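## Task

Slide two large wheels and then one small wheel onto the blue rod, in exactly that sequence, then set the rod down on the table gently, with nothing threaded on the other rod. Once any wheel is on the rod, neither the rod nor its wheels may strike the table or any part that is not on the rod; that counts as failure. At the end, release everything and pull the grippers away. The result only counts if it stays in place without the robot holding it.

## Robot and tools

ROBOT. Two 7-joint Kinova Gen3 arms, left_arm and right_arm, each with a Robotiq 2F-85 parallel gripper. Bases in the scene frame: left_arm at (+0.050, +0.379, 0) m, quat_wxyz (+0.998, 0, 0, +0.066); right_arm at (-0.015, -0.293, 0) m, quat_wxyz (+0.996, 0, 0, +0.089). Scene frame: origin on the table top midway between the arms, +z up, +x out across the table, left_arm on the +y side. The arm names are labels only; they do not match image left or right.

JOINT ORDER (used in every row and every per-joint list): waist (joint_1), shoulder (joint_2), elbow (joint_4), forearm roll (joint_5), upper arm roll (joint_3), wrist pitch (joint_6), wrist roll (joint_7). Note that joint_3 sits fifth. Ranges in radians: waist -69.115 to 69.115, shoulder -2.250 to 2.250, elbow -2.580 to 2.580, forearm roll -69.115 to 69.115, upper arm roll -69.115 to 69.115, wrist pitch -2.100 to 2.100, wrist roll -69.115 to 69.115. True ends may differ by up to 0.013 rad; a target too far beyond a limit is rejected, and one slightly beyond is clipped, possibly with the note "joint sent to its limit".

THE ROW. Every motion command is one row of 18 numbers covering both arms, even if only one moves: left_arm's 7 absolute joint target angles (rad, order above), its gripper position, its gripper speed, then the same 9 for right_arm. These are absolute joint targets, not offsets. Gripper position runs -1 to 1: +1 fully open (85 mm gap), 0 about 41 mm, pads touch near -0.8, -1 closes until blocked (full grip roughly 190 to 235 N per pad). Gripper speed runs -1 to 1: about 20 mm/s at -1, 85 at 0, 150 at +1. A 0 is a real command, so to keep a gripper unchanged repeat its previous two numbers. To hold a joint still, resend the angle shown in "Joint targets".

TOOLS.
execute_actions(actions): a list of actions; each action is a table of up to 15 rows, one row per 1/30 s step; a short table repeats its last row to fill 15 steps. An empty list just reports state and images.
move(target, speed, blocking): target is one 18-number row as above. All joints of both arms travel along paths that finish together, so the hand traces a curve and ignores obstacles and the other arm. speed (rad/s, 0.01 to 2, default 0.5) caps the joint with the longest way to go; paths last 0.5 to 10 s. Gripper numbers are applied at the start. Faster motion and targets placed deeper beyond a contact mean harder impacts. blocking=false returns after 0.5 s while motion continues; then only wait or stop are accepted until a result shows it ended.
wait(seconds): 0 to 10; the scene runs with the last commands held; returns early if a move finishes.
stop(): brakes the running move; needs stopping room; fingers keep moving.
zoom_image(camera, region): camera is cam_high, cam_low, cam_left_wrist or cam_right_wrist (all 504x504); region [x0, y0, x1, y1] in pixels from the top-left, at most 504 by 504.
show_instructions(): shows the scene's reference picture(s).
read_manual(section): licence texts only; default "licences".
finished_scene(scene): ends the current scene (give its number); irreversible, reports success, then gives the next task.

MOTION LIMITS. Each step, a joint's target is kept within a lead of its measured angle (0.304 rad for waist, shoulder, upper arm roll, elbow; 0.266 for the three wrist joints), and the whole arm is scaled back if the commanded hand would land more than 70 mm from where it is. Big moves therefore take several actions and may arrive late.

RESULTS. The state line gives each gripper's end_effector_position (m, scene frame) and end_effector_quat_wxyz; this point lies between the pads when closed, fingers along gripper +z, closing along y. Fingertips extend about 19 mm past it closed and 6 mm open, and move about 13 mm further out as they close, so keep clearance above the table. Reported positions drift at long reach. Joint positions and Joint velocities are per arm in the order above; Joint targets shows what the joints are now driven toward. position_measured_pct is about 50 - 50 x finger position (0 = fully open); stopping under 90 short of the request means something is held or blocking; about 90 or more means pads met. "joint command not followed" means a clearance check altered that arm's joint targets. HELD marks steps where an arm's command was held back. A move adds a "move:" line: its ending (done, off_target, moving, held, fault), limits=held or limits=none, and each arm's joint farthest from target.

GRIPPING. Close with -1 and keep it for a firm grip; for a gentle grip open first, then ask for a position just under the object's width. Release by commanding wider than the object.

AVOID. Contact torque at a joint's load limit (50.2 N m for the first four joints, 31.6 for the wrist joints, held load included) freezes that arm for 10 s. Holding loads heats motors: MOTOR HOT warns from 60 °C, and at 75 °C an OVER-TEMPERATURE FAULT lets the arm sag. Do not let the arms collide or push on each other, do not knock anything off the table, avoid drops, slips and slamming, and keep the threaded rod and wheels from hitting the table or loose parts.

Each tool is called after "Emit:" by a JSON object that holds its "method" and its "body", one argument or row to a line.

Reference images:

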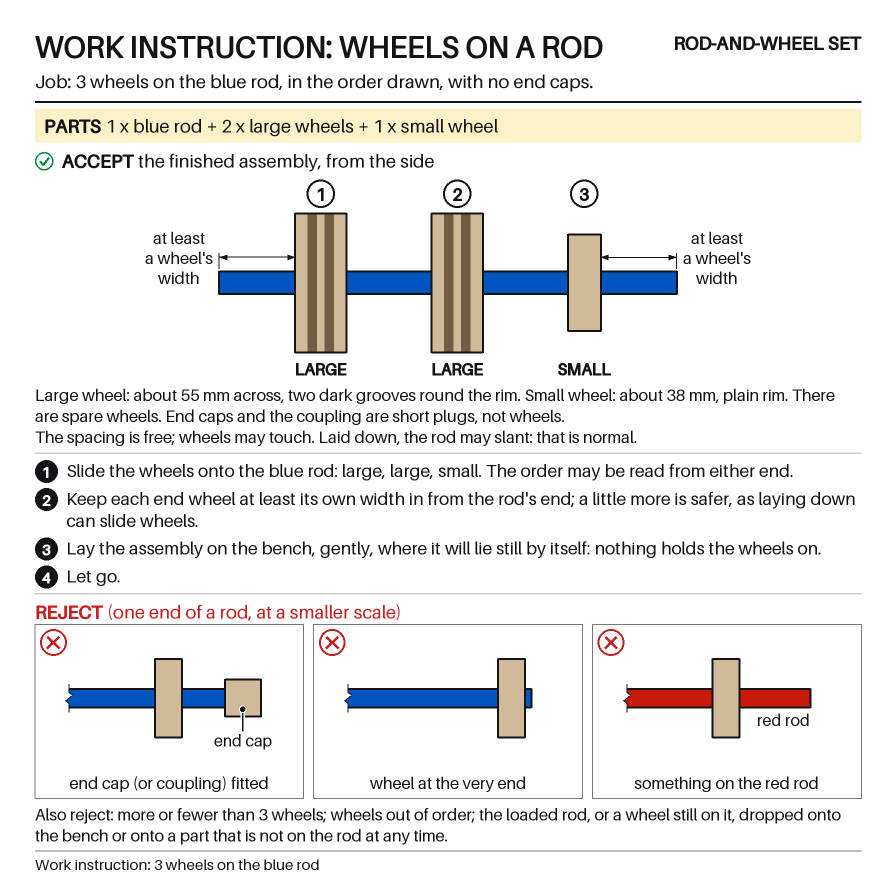

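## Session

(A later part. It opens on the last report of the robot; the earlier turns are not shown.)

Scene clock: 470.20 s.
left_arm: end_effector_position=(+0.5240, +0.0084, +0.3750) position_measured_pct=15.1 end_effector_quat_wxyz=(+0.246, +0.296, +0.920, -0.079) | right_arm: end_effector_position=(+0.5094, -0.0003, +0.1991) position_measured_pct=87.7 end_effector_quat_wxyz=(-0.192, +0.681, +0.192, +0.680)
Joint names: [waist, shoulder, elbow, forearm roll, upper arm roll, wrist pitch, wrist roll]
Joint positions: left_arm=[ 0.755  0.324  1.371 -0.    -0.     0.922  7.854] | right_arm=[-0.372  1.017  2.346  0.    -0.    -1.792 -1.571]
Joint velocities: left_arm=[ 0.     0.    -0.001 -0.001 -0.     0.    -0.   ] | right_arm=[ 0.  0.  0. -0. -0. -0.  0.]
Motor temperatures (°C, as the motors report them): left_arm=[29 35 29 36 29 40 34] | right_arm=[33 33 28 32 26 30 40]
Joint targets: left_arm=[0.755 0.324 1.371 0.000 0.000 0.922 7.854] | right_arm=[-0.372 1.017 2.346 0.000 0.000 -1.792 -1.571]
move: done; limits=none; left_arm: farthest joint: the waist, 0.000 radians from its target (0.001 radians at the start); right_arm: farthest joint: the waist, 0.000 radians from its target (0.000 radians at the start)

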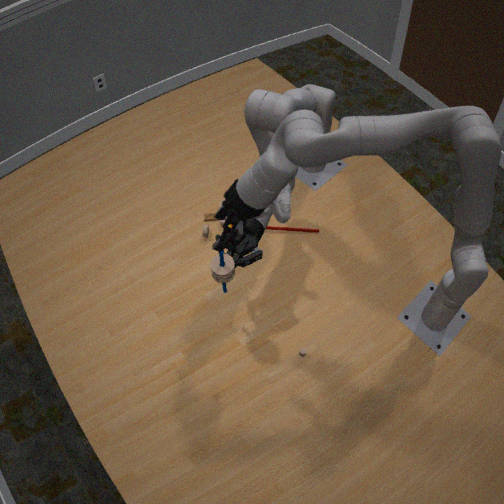

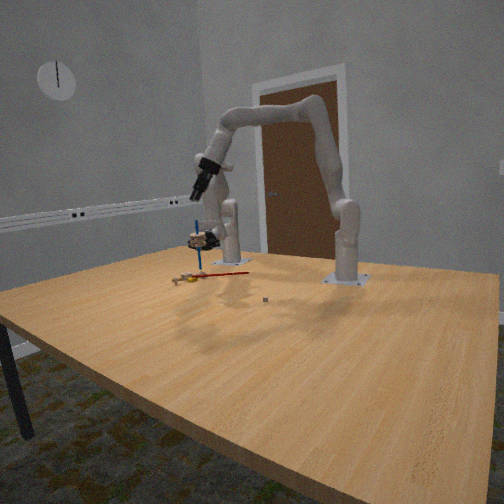

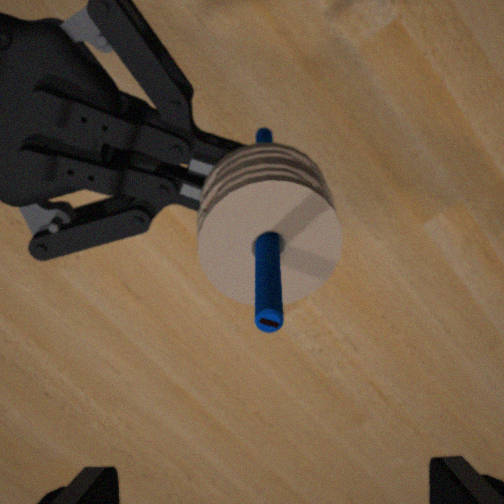

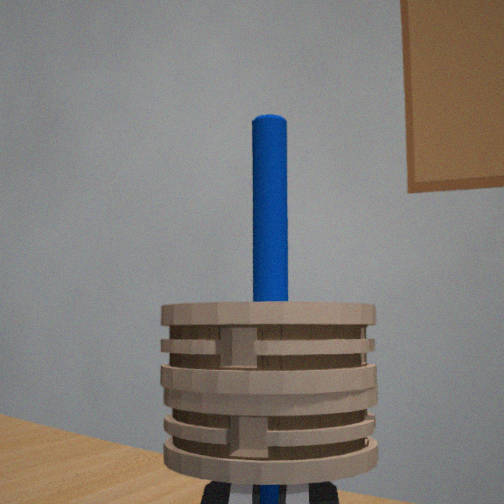

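Emit:
{"method": "move", "body": {
  "target": [0.7548,0.3241,1.3714,0,0,0.9225,7.854,0.7,0, -0.1,1.017,2.346,0,0,-1.792,-1.571,-1,0],
  "speed": 0.35
}}

Emit:
{"method": "move", "body": {
  "target": [1.096,0.75,0.70,0,0,1.168,7.854,0.7,0, 0.578,1.017,2.346,0,0,-1.792,-1.571,-1,0],
  "speed": 0.5
}}

Scene clock: 473.57 s.
left_arm: end_effector_position=(+0.5240, +0.0084, +0.3750) position_measured_pct=15.1 end_effector_quat_wxyz=(+0.246, +0.296, +0.920, -0.079) | right_arm: end_effector_position=(+0.5687, -0.1518, +0.1991) position_measured_pct=87.7 end_effector_quat_wxyz=(-0.098, +0.700, +0.098, +0.700)
Joint names: [waist, shoulder, elbow, forearm roll, upper arm roll, wrist pitch, wrist roll]
Joint positions: left_arm=[0.755 0.324 1.371 0.    0.    0.922 7.854] | right_arm=[-0.1    1.017  2.346 -0.     0.    -1.792 -1.571]
Joint velocities: left_arm=[-0.001  0.     0.001  0.    -0.     0.    -0.   ] | right_arm=[ 0.003  0.    -0.     0.    -0.    -0.     0.   ]
Motor temperatures (°C, as the motors report them): left_arm=[29 35 29 36 29 40 34] | right_arm=[33 33 28 32 26 30 40]
Joint targets: left_arm=[0.755 0.324 1.371 0.000 0.000 0.922 7.854] | right_arm=[-0.100 1.017 2.346 0.000 0.000 -1.792 -1.571]
move: done; limits=none; left_arm: farthest joint: the waist, 0.000 radians from its target (0.000 radians at the start); right_arm: farthest joint: the waist, 0.000 radians from its target (0.272 radians at the start)

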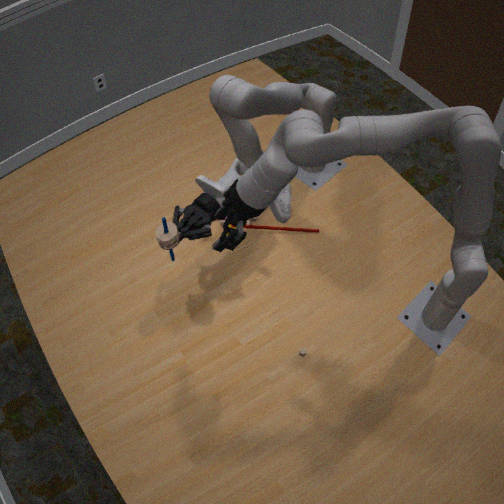

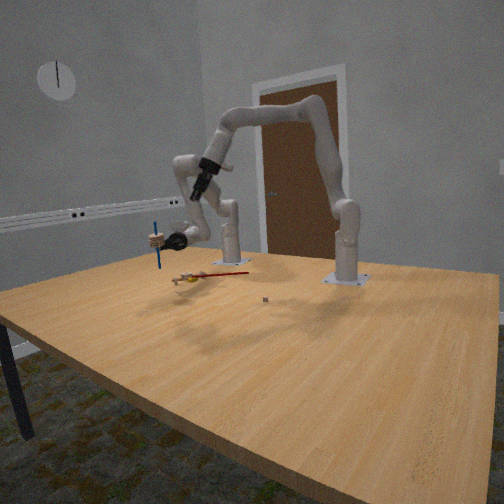

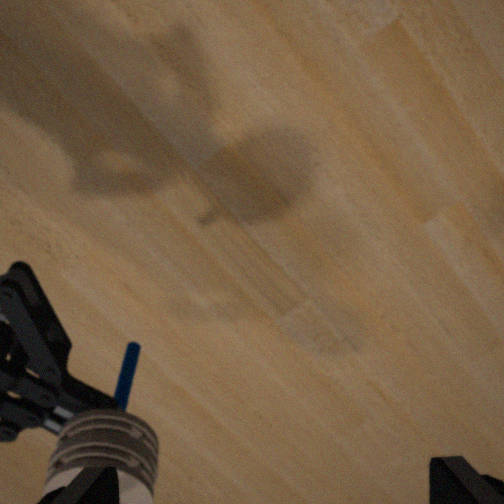

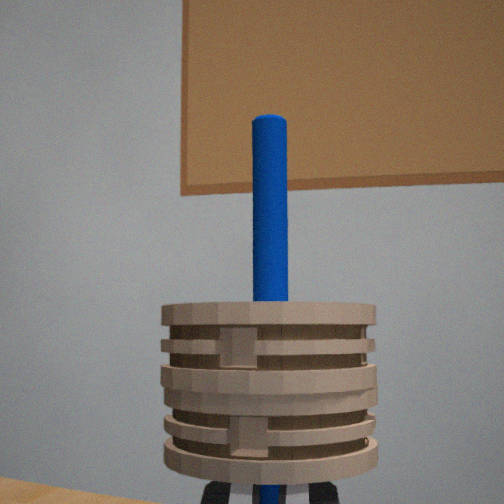

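Scene clock: 475.50 s.
left_arm: end_effector_position=(+0.4599, -0.2545, +0.3611) position_measured_pct=15.1 end_effector_quat_wxyz=(+0.229, +0.447, +0.856, -0.120) | right_arm: end_effector_position=(+0.5283, -0.5492, +0.1991) position_measured_pct=87.7 end_effector_quat_wxyz=(+0.140, +0.693, -0.140, +0.693)
Joint names: [waist, shoulder, elbow, forearm roll, upper arm roll, wrist pitch, wrist roll]
Joint positions: left_arm=[1.096 0.75  0.7   0.    0.    1.168 7.854] | right_arm=[ 0.578  1.017  2.346 -0.     0.    -1.792 -1.571]
Joint velocities: left_arm=[ 0.001  0.002  0.    -0.002  0.     0.001  0.   ] | right_arm=[ 0.003 -0.     0.     0.    -0.    -0.     0.   ]
Motor temperatures (°C, as the motors report them): left_arm=[29 35 29 36 29 40 34] | right_arm=[33 33 28 32 26 30 40]
Joint targets: left_arm=[1.096 0.750 0.700 0.000 0.000 1.168 7.854] | right_arm=[0.578 1.017 2.346 0.000 0.000 -1.792 -1.571]
move: done; limits=none; left_arm: farthest joint: the waist, 0.000 radians from its target (0.341 radians at the start); right_arm: farthest joint: the waist, 0.000 radians from its target (0.678 radians at the start)

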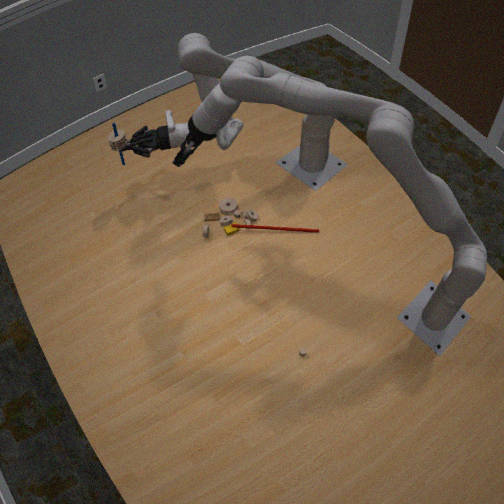

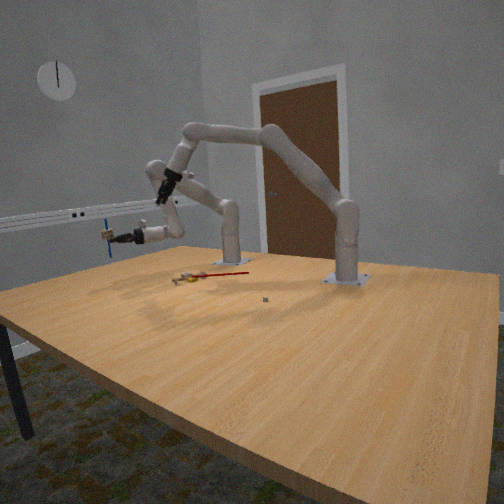

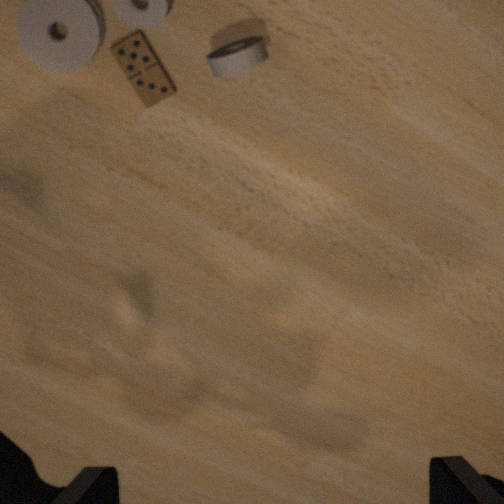

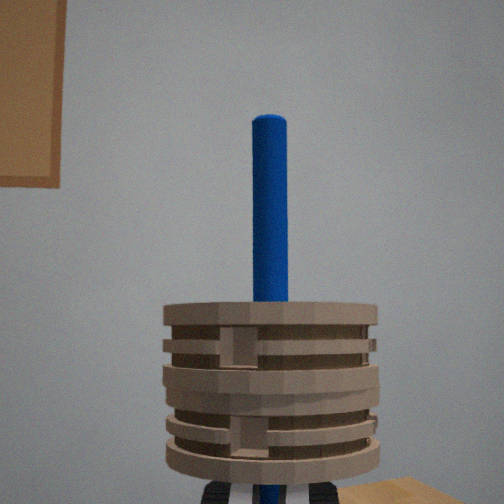

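Emit:
{"method": "move", "body": {
  "target": [1.1211,0.8162,1.5010,0,0,0.3008,7.854,-1,0, 0.578,1.017,2.346,0,0,-1.792,-1.571,-1,0],
  "speed": 0.6
}}

Scene clock: 493.10 s.
left_arm: end_effector_position=(+0.4100, -0.2132, +0.0899) position_measured_pct=91.7 end_effector_quat_wxyz=(+0.228, +0.458, +0.850, -0.123) | right_arm: end_effector_position=(+0.5282, -0.5493, +0.1991) position_measured_pct=87.7 end_effector_quat_wxyz=(+0.140, +0.693, -0.140, +0.693)
Joint names: [waist, shoulder, elbow, forearm roll, upper arm roll, wrist pitch, wrist roll]
Joint positions: left_arm=[1.121 0.816 1.501 0.    0.    0.301 7.854] | right_arm=[ 0.578  1.017  2.346  0.    -0.    -1.792 -1.571]
Joint velocities: left_arm=[ 0.    -0.002  0.001 -0.001  0.     0.     0.   ] | right_arm=[ 0.    -0.    -0.001 -0.    -0.     0.    -0.   ]
Motor temperatures (°C, as the motors report them): left_arm=[29 35 29 36 29 40 34] | right_arm=[33 34 28 32 26 30 40]
Joint targets: left_arm=[1.121 0.816 1.501 0.000 0.000 0.301 7.854] | right_arm=[0.578 1.017 2.346 0.000 0.000 -1.792 -1.571]
move: done; limits=none; left_arm: farthest joint: the waist, 0.000 radians from its target (0.025 radians at the start); right_arm: farthest joint: the waist, 0.000 radians from its target (0.000 radians at the start)

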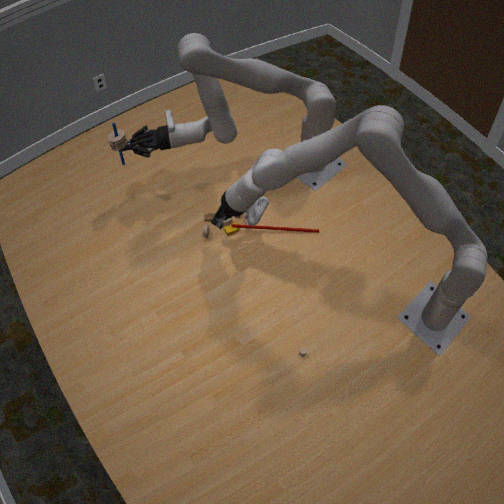

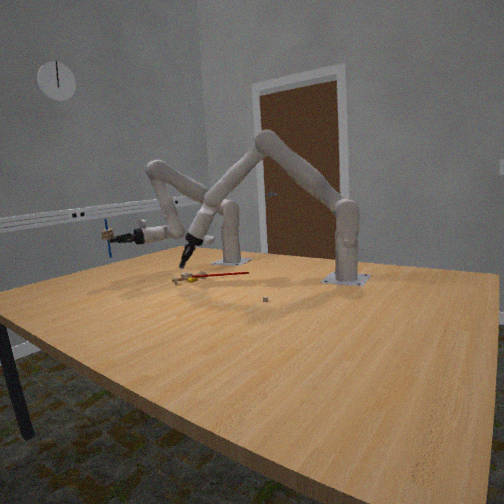

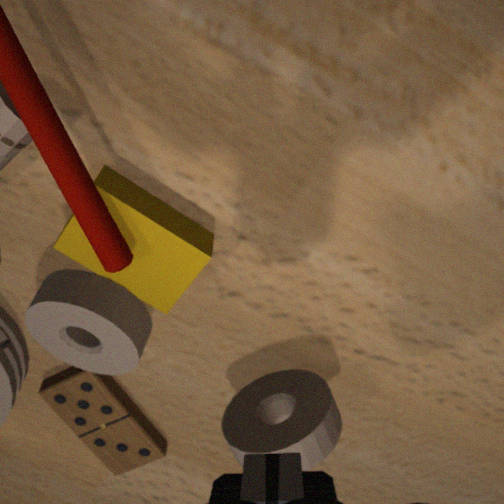

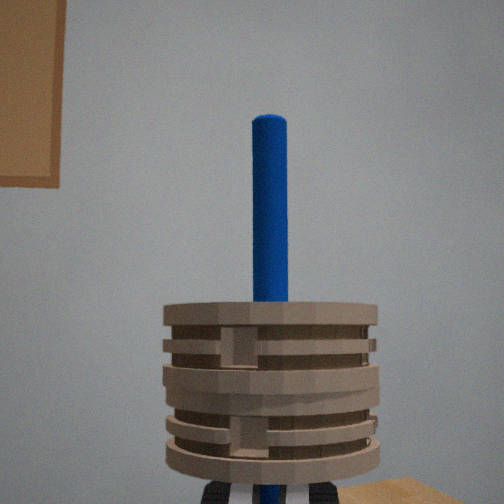

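Emit:
{"method": "move", "body": {
  "target": [1.1211,0.8961,1.5193,0,0,0.2027,7.854,-1,0, 0.578,1.017,2.346,0,0,-1.792,-1.571,-1,0],
  "speed": 0.15
}}

Emit:
{"method": "move", "body": {
  "target": [1.1087,0.9504,1.3814,0,0,0.2862,7.854,-1,0, 0.578,1.017,2.346,0,0,-1.792,-1.571,-1,0],
  "speed": 0.08
}}

Scene clock: 503.77 s.
left_arm: end_effector_position=(+0.4100, -0.2132, +0.0431) position_measured_pct=91.7 end_effector_quat_wxyz=(+0.228, +0.458, +0.850, -0.123) | right_arm: end_effector_position=(+0.5282, -0.5493, +0.1991) position_measured_pct=87.7 end_effector_quat_wxyz=(+0.140, +0.693, -0.140, +0.693)
Joint names: [waist, shoulder, elbow, forearm roll, upper arm roll, wrist pitch, wrist roll]
Joint positions: left_arm=[1.121 0.896 1.519 0.    0.    0.203 7.854] | right_arm=[ 0.578  1.017  2.346  0.    -0.    -1.792 -1.571]
Joint velocities: left_arm=[ 0.001  0.002  0.    -0.001 -0.    -0.001 -0.   ] | right_arm=[-0.  0. -0.  0.  0. -0. -0.]
Motor temperatures (°C, as the motors report them): left_arm=[29 35 29 36 29 40 34] | right_arm=[33 34 28 32 26 30 40]
Joint targets: left_arm=[1.121 0.896 1.519 0.000 0.000 0.203 7.854] | right_arm=[0.578 1.017 2.346 0.000 0.000 -1.792 -1.571]
move: done; limits=none; left_arm: farthest joint: the waist, 0.000 radians from its target (0.000 radians at the start); right_arm: farthest joint: the waist, 0.000 radians from its target (0.000 radians at the start)

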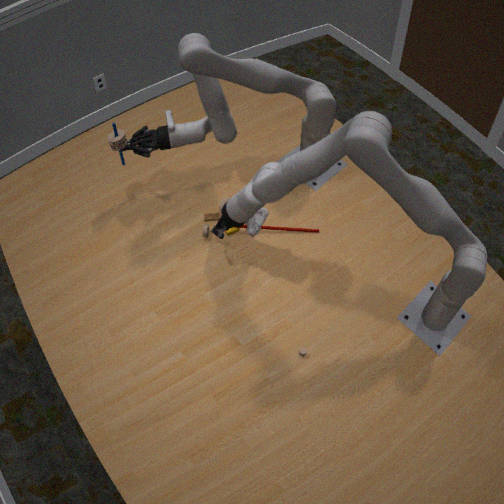

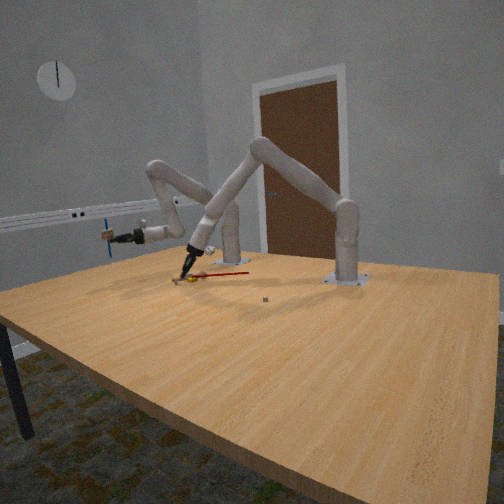

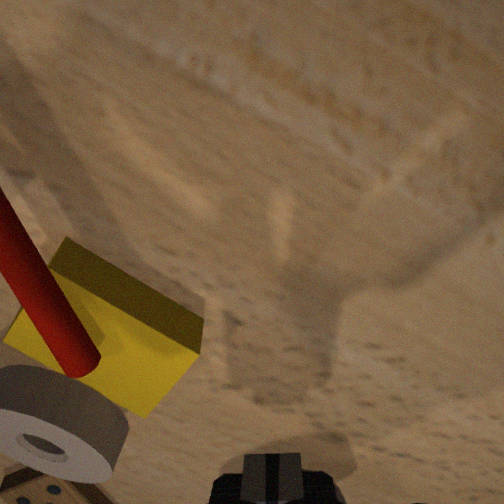

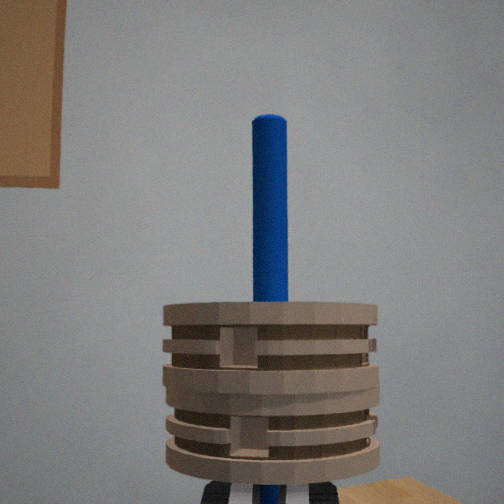

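Scene clock: 505.80 s.
left_arm: end_effector_position=(+0.4356, -0.2358, +0.0431) position_measured_pct=91.7 end_effector_quat_wxyz=(+0.229, +0.453, +0.853, -0.121) | right_arm: end_effector_position=(+0.5282, -0.5493, +0.1991) position_measured_pct=87.7 end_effector_quat_wxyz=(+0.140, +0.693, -0.140, +0.693)
Joint names: [waist, shoulder, elbow, forearm roll, upper arm roll, wrist pitch, wrist roll]
Joint positions: left_arm=[ 1.109  0.95   1.381  0.    -0.     0.286  7.854] | right_arm=[ 0.578  1.017  2.346  0.    -0.    -1.792 -1.571]
Joint velocities: left_arm=[-0.001  0.001 -0.     0.001  0.    -0.    -0.   ] | right_arm=[-0.     0.    -0.     0.001  0.    -0.     0.   ]
Motor temperatures (°C, as the motors report them): left_arm=[29 35 29 36 29 40 34] | right_arm=[33 34 28 32 26 30 40]
Joint targets: left_arm=[1.109 0.950 1.381 0.000 0.000 0.286 7.854] | right_arm=[0.578 1.017 2.346 0.000 0.000 -1.792 -1.571]
move: done; limits=none; left_arm: farthest joint: the waist, 0.000 radians from its target (0.012 radians at the start); right_arm: farthest joint: the waist, 0.000 radians from its target (0.000 radians at the start)

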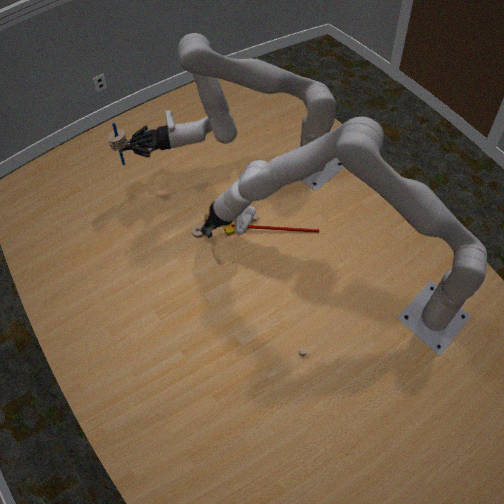

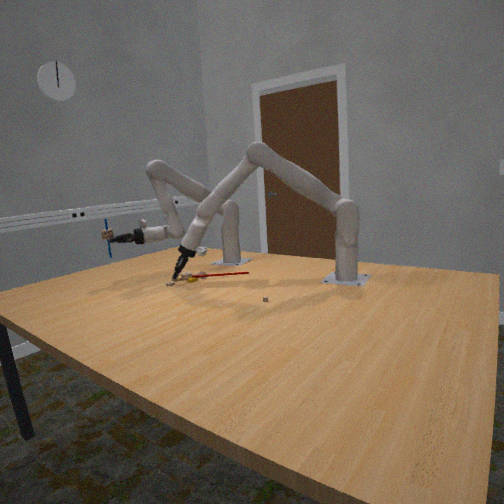

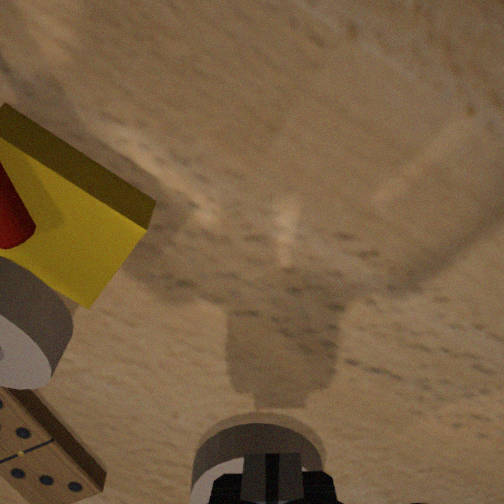

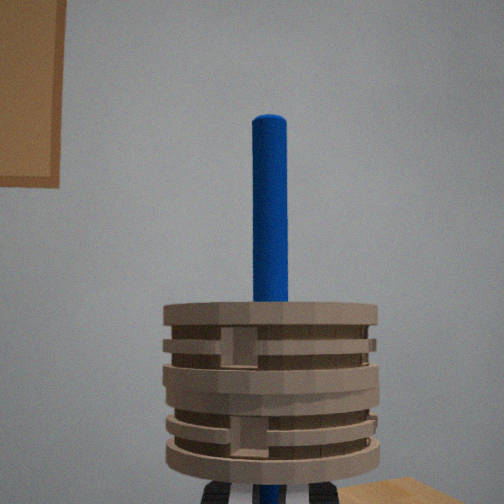

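Emit:
{"method": "move", "body": {
  "target": [1.1087,0.8750,1.3640,0,0,0.3790,7.854,0.6,0, 0.578,1.017,2.346,0,0,-1.792,-1.571,-1,0],
  "speed": 0.2
}}

Scene clock: 508.50 s.
left_arm: end_effector_position=(+0.4354, -0.2355, +0.0902) position_measured_pct=19.8 end_effector_quat_wxyz=(+0.229, +0.453, +0.853, -0.121) | right_arm: end_effector_position=(+0.5282, -0.5493, +0.1991) position_measured_pct=87.7 end_effector_quat_wxyz=(+0.140, +0.693, -0.140, +0.693)
Joint names: [waist, shoulder, elbow, forearm roll, upper arm roll, wrist pitch, wrist roll]
Joint positions: left_arm=[1.109 0.875 1.364 0.    0.    0.379 7.854] | right_arm=[ 0.578  1.017  2.346  0.    -0.    -1.792 -1.571]
Joint velocities: left_arm=[-0.    -0.    -0.001  0.002  0.    -0.     0.   ] | right_arm=[-0.     0.    -0.001  0.001 -0.     0.    -0.   ]
Motor temperatures (°C, as the motors report them): left_arm=[29 35 29 36 29 40 34] | right_arm=[33 34 28 32 26 30 40]
Joint targets: left_arm=[1.109 0.875 1.364 0.000 0.000 0.379 7.854] | right_arm=[0.578 1.017 2.346 0.000 0.000 -1.792 -1.571]
move: done; limits=none; left_arm: farthest joint: the waist, 0.000 radians from its target (0.000 radians at the start); right_arm: farthest joint: the waist, 0.000 radians from its target (0.000 radians at the start)

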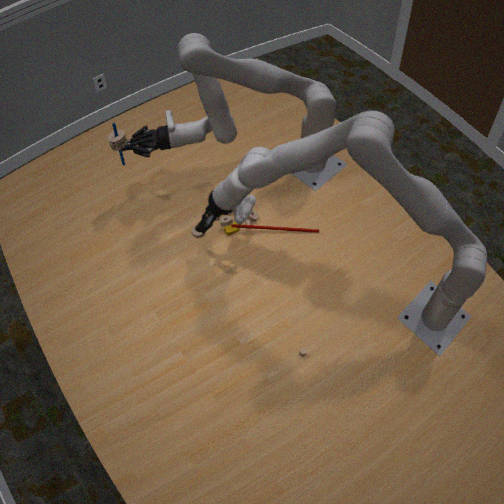

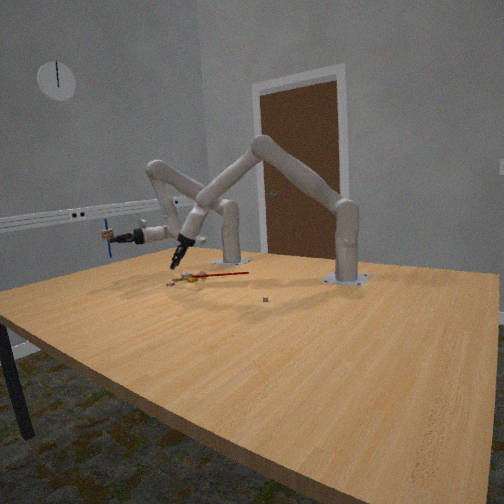

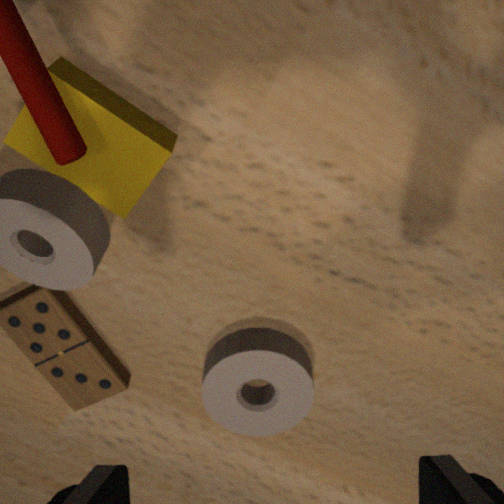

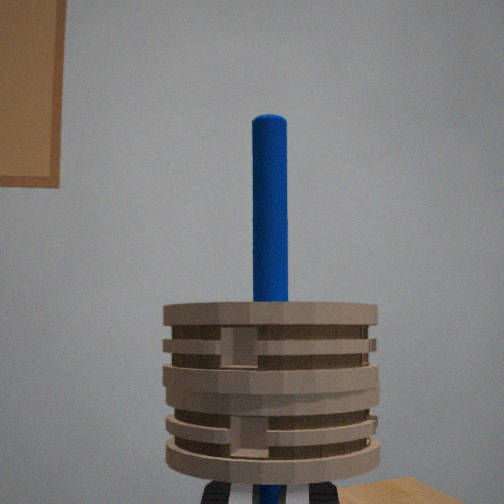

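Emit:
{"method": "move", "body": {
  "target": [1.116,0.9988,1.2531,0,0,0.3661,7.854,0.6,0, 0.578,1.017,2.346,0,0,-1.792,-1.571,-1,0],
  "speed": 0.2
}}

Scene clock: 521.20 s.
left_arm: end_effector_position=(+0.4467, -0.2619, +0.0453) position_measured_pct=19.8 end_effector_quat_wxyz=(+0.228, +0.456, +0.851, -0.122) | right_arm: end_effector_position=(+0.5282, -0.5493, +0.1991) position_measured_pct=87.7 end_effector_quat_wxyz=(+0.140, +0.693, -0.140, +0.693)
Joint names: [waist, shoulder, elbow, forearm roll, upper arm roll, wrist pitch, wrist roll]
Joint positions: left_arm=[1.116 0.998 1.253 0.    0.    0.366 7.854] | right_arm=[ 0.578  1.017  2.346  0.    -0.    -1.792 -1.571]
Joint velocities: left_arm=[-0.     0.004 -0.    -0.     0.     0.001 -0.   ] | right_arm=[-0.  0.  0.  0.  0.  0.  0.]
Motor temperatures (°C, as the motors report them): left_arm=[29 36 29 36 29 40 34] | right_arm=[33 34 28 32 26 30 40]
Joint targets: left_arm=[1.116 0.999 1.253 0.000 0.000 0.366 7.854] | right_arm=[0.578 1.017 2.346 0.000 0.000 -1.792 -1.571]
move: done; limits=none; left_arm: farthest joint: the waist, 0.000 radians from its target (0.007 radians at the start); right_arm: farthest joint: the waist, 0.000 radians from its target (0.000 radians at the start)

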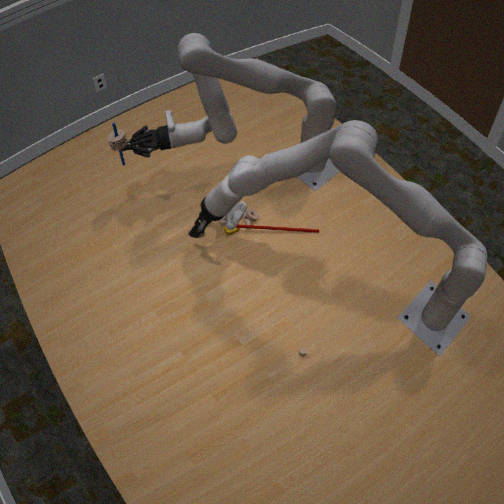

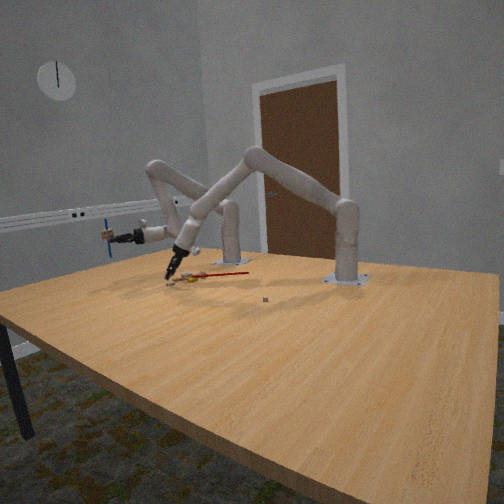

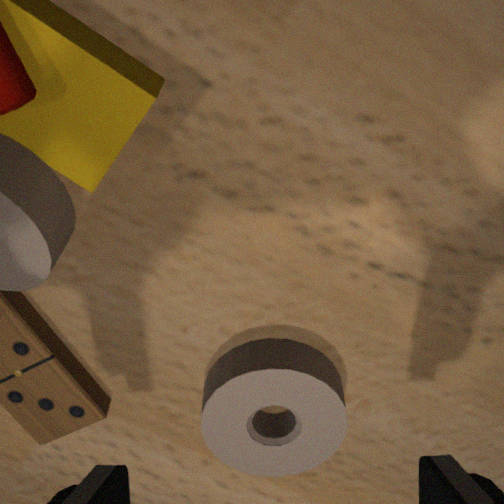

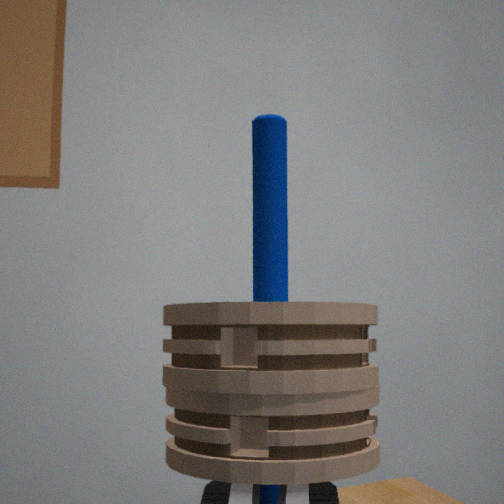

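Emit:
{"method": "move", "body": {
  "target": [1.116,1.0376,1.2565,0,0,0.3239,7.854,0.6,0, 0.578,1.017,2.346,0,0,-1.792,-1.571,-1,0],
  "speed": 0.08
}}

Emit:
{"method": "execute_actions", "body": {
  "actions": [
    [[1.116,1.0376,1.2565,0,0,0.3239,7.854,-1,-0.4, 0.578,1.017,2.346,0,0,-1.792,-1.571,-1,0]],
    [[1.116,1.0376,1.2565,0,0,0.3239,7.854,-1,-0.4, 0.578,1.017,2.346,0,0,-1.792,-1.571,-1,0]]
  ]
}}

Scene clock: 524.23 s.
left_arm: end_effector_position=(+0.4466, -0.2619, +0.0211) position_measured_pct=19.8 end_effector_quat_wxyz=(+0.228, +0.456, +0.851, -0.122) | right_arm: end_effector_position=(+0.5282, -0.5493, +0.1991) position_measured_pct=87.7 end_effector_quat_wxyz=(+0.140, +0.693, -0.140, +0.693)
Joint names: [waist, shoulder, elbow, forearm roll, upper arm roll, wrist pitch, wrist roll]
Joint positions: left_arm=[ 1.116  1.037  1.257  0.    -0.     0.324  7.854] | right_arm=[ 0.578  1.017  2.346  0.    -0.    -1.792 -1.571]
Joint velocities: left_arm=[ 0.     0.002 -0.001 -0.    -0.     0.     0.001] | right_arm=[-0. -0. -0. -0. -0.  0.  0.]
Motor temperatures (°C, as the motors report them): left_arm=[29 36 29 36 29 40 34] | right_arm=[33 34 28 32 26 30 40]
Joint targets: left_arm=[1.116 1.038 1.257 0.000 0.000 0.324 7.854] | right_arm=[0.578 1.017 2.346 0.000 0.000 -1.792 -1.571]
move: done; limits=none; left_arm: farthest joint: the waist, 0.000 radians from its target (0.000 radians at the start); right_arm: farthest joint: the waist, 0.000 radians from its target (0.000 radians at the start)

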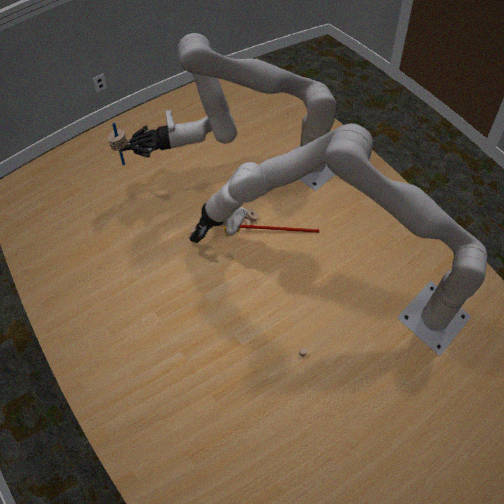

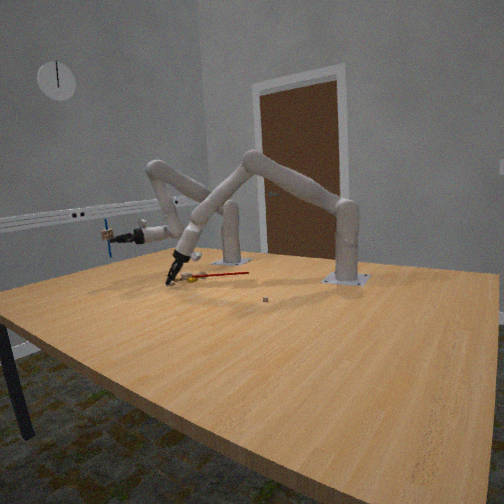

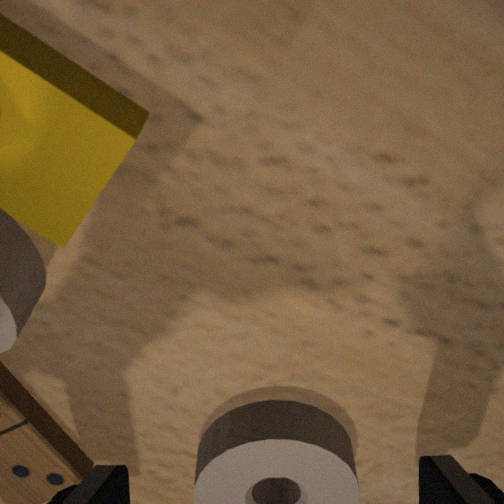

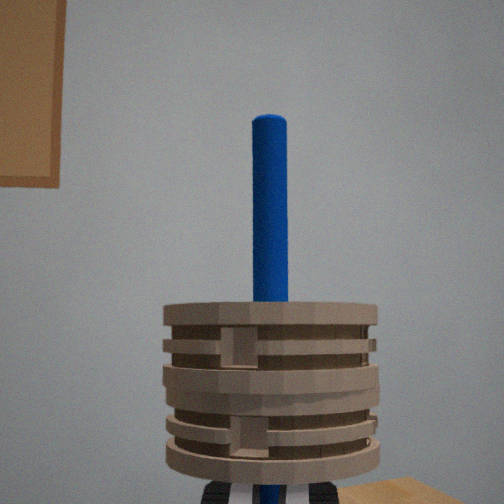

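Scene clock: 525.23 s.
left_arm: end_effector_position=(+0.4468, -0.2622, +0.0217) position_measured_pct=56.7 end_effector_quat_wxyz=(+0.229, +0.456, +0.851, -0.122) | right_arm: end_effector_position=(+0.5282, -0.5493, +0.1991) position_measured_pct=87.7 end_effector_quat_wxyz=(+0.140, +0.693, -0.140, +0.693)
Joint names: [waist, shoulder, elbow, forearm roll, upper arm roll, wrist pitch, wrist roll]
Joint positions: left_arm=[ 1.116  1.037  1.256 -0.    -0.     0.324  7.854] | right_arm=[ 0.578  1.017  2.346  0.    -0.    -1.792 -1.571]
Joint velocities: left_arm=[-0.001  0.    -0.    -0.     0.     0.001 -0.   ] | right_arm=[-0.    -0.     0.001  0.001 -0.    -0.    -0.   ]
Motor temperatures (°C, as the motors report them): left_arm=[29 36 29 36 29 40 34] | right_arm=[33 34 28 32 26 30 40]
Joint targets: left_arm=[1.116 1.038 1.257 0.000 0.000 0.324 7.854] | right_arm=[0.578 1.017 2.346 0.000 0.000 -1.792 -1.571]
Step readings (joint positions; steps 1 to 15: 1st action; 16 to 30: 2nd action):
0: left_arm=[1.116 1.037 1.257 0.000 -0.000 0.324 7.854] | right_arm=[0.578 1.017 2.346 0.000 -0.000 -1.792 -1.571]
1: left_arm=[1.116 1.037 1.257 0.000 0.000 0.324 7.854] | right_arm=[0.578 1.017 2.346 0.000 -0.000 -1.792 -1.571]
2: left_arm=[1.116 1.038 1.257 0.000 0.000 0.324 7.854] | right_arm=[0.578 1.017 2.346 0.000 -0.000 -1.792 -1.571]
4: left_arm=[1.116 1.038 1.257 0.000 0.000 0.324 7.854] | right_arm=[0.578 1.017 2.346 0.000 -0.000 -1.792 -1.571]
8: left_arm=[1.116 1.038 1.256 -0.000 -0.000 0.324 7.854] | right_arm=[0.578 1.017 2.346 0.000 -0.000 -1.792 -1.571]
15: left_arm=[1.116 1.038 1.256 0.000 0.000 0.324 7.854] | right_arm=[0.578 1.017 2.346 0.000 -0.000 -1.792 -1.571]
16: left_arm=[1.116 1.038 1.256 -0.000 0.000 0.324 7.854] | right_arm=[0.578 1.017 2.346 0.000 -0.000 -1.792 -1.571]
17: left_arm=[1.116 1.038 1.256 -0.000 -0.000 0.324 7.854] | right_arm=[0.578 1.017 2.346 0.000 -0.000 -1.792 -1.571]
19: left_arm=[1.116 1.037 1.256 -0.000 0.000 0.324 7.854] | right_arm=[0.578 1.017 2.346 0.000 -0.000 -1.792 -1.571]
23: left_arm=[1.116 1.037 1.256 -0.000 -0.000 0.324 7.854] | right_arm=[0.578 1.017 2.346 0.000 -0.000 -1.792 -1.571]
30: Joint positions above

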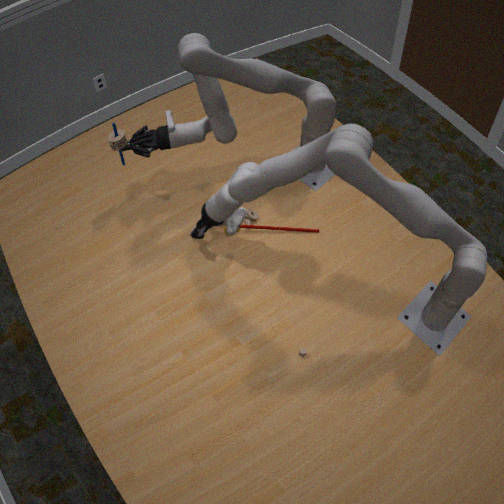

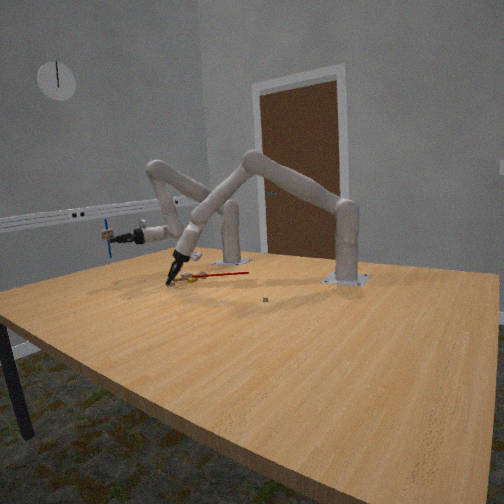

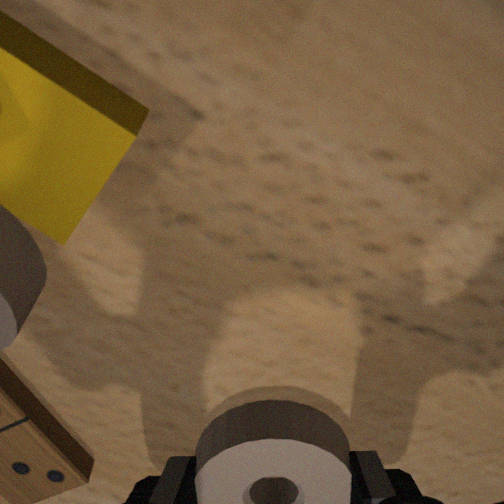

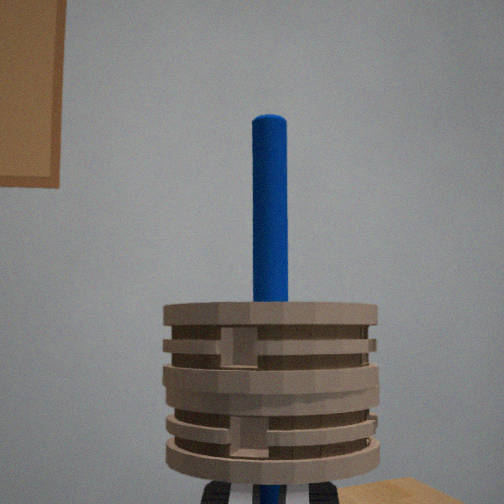

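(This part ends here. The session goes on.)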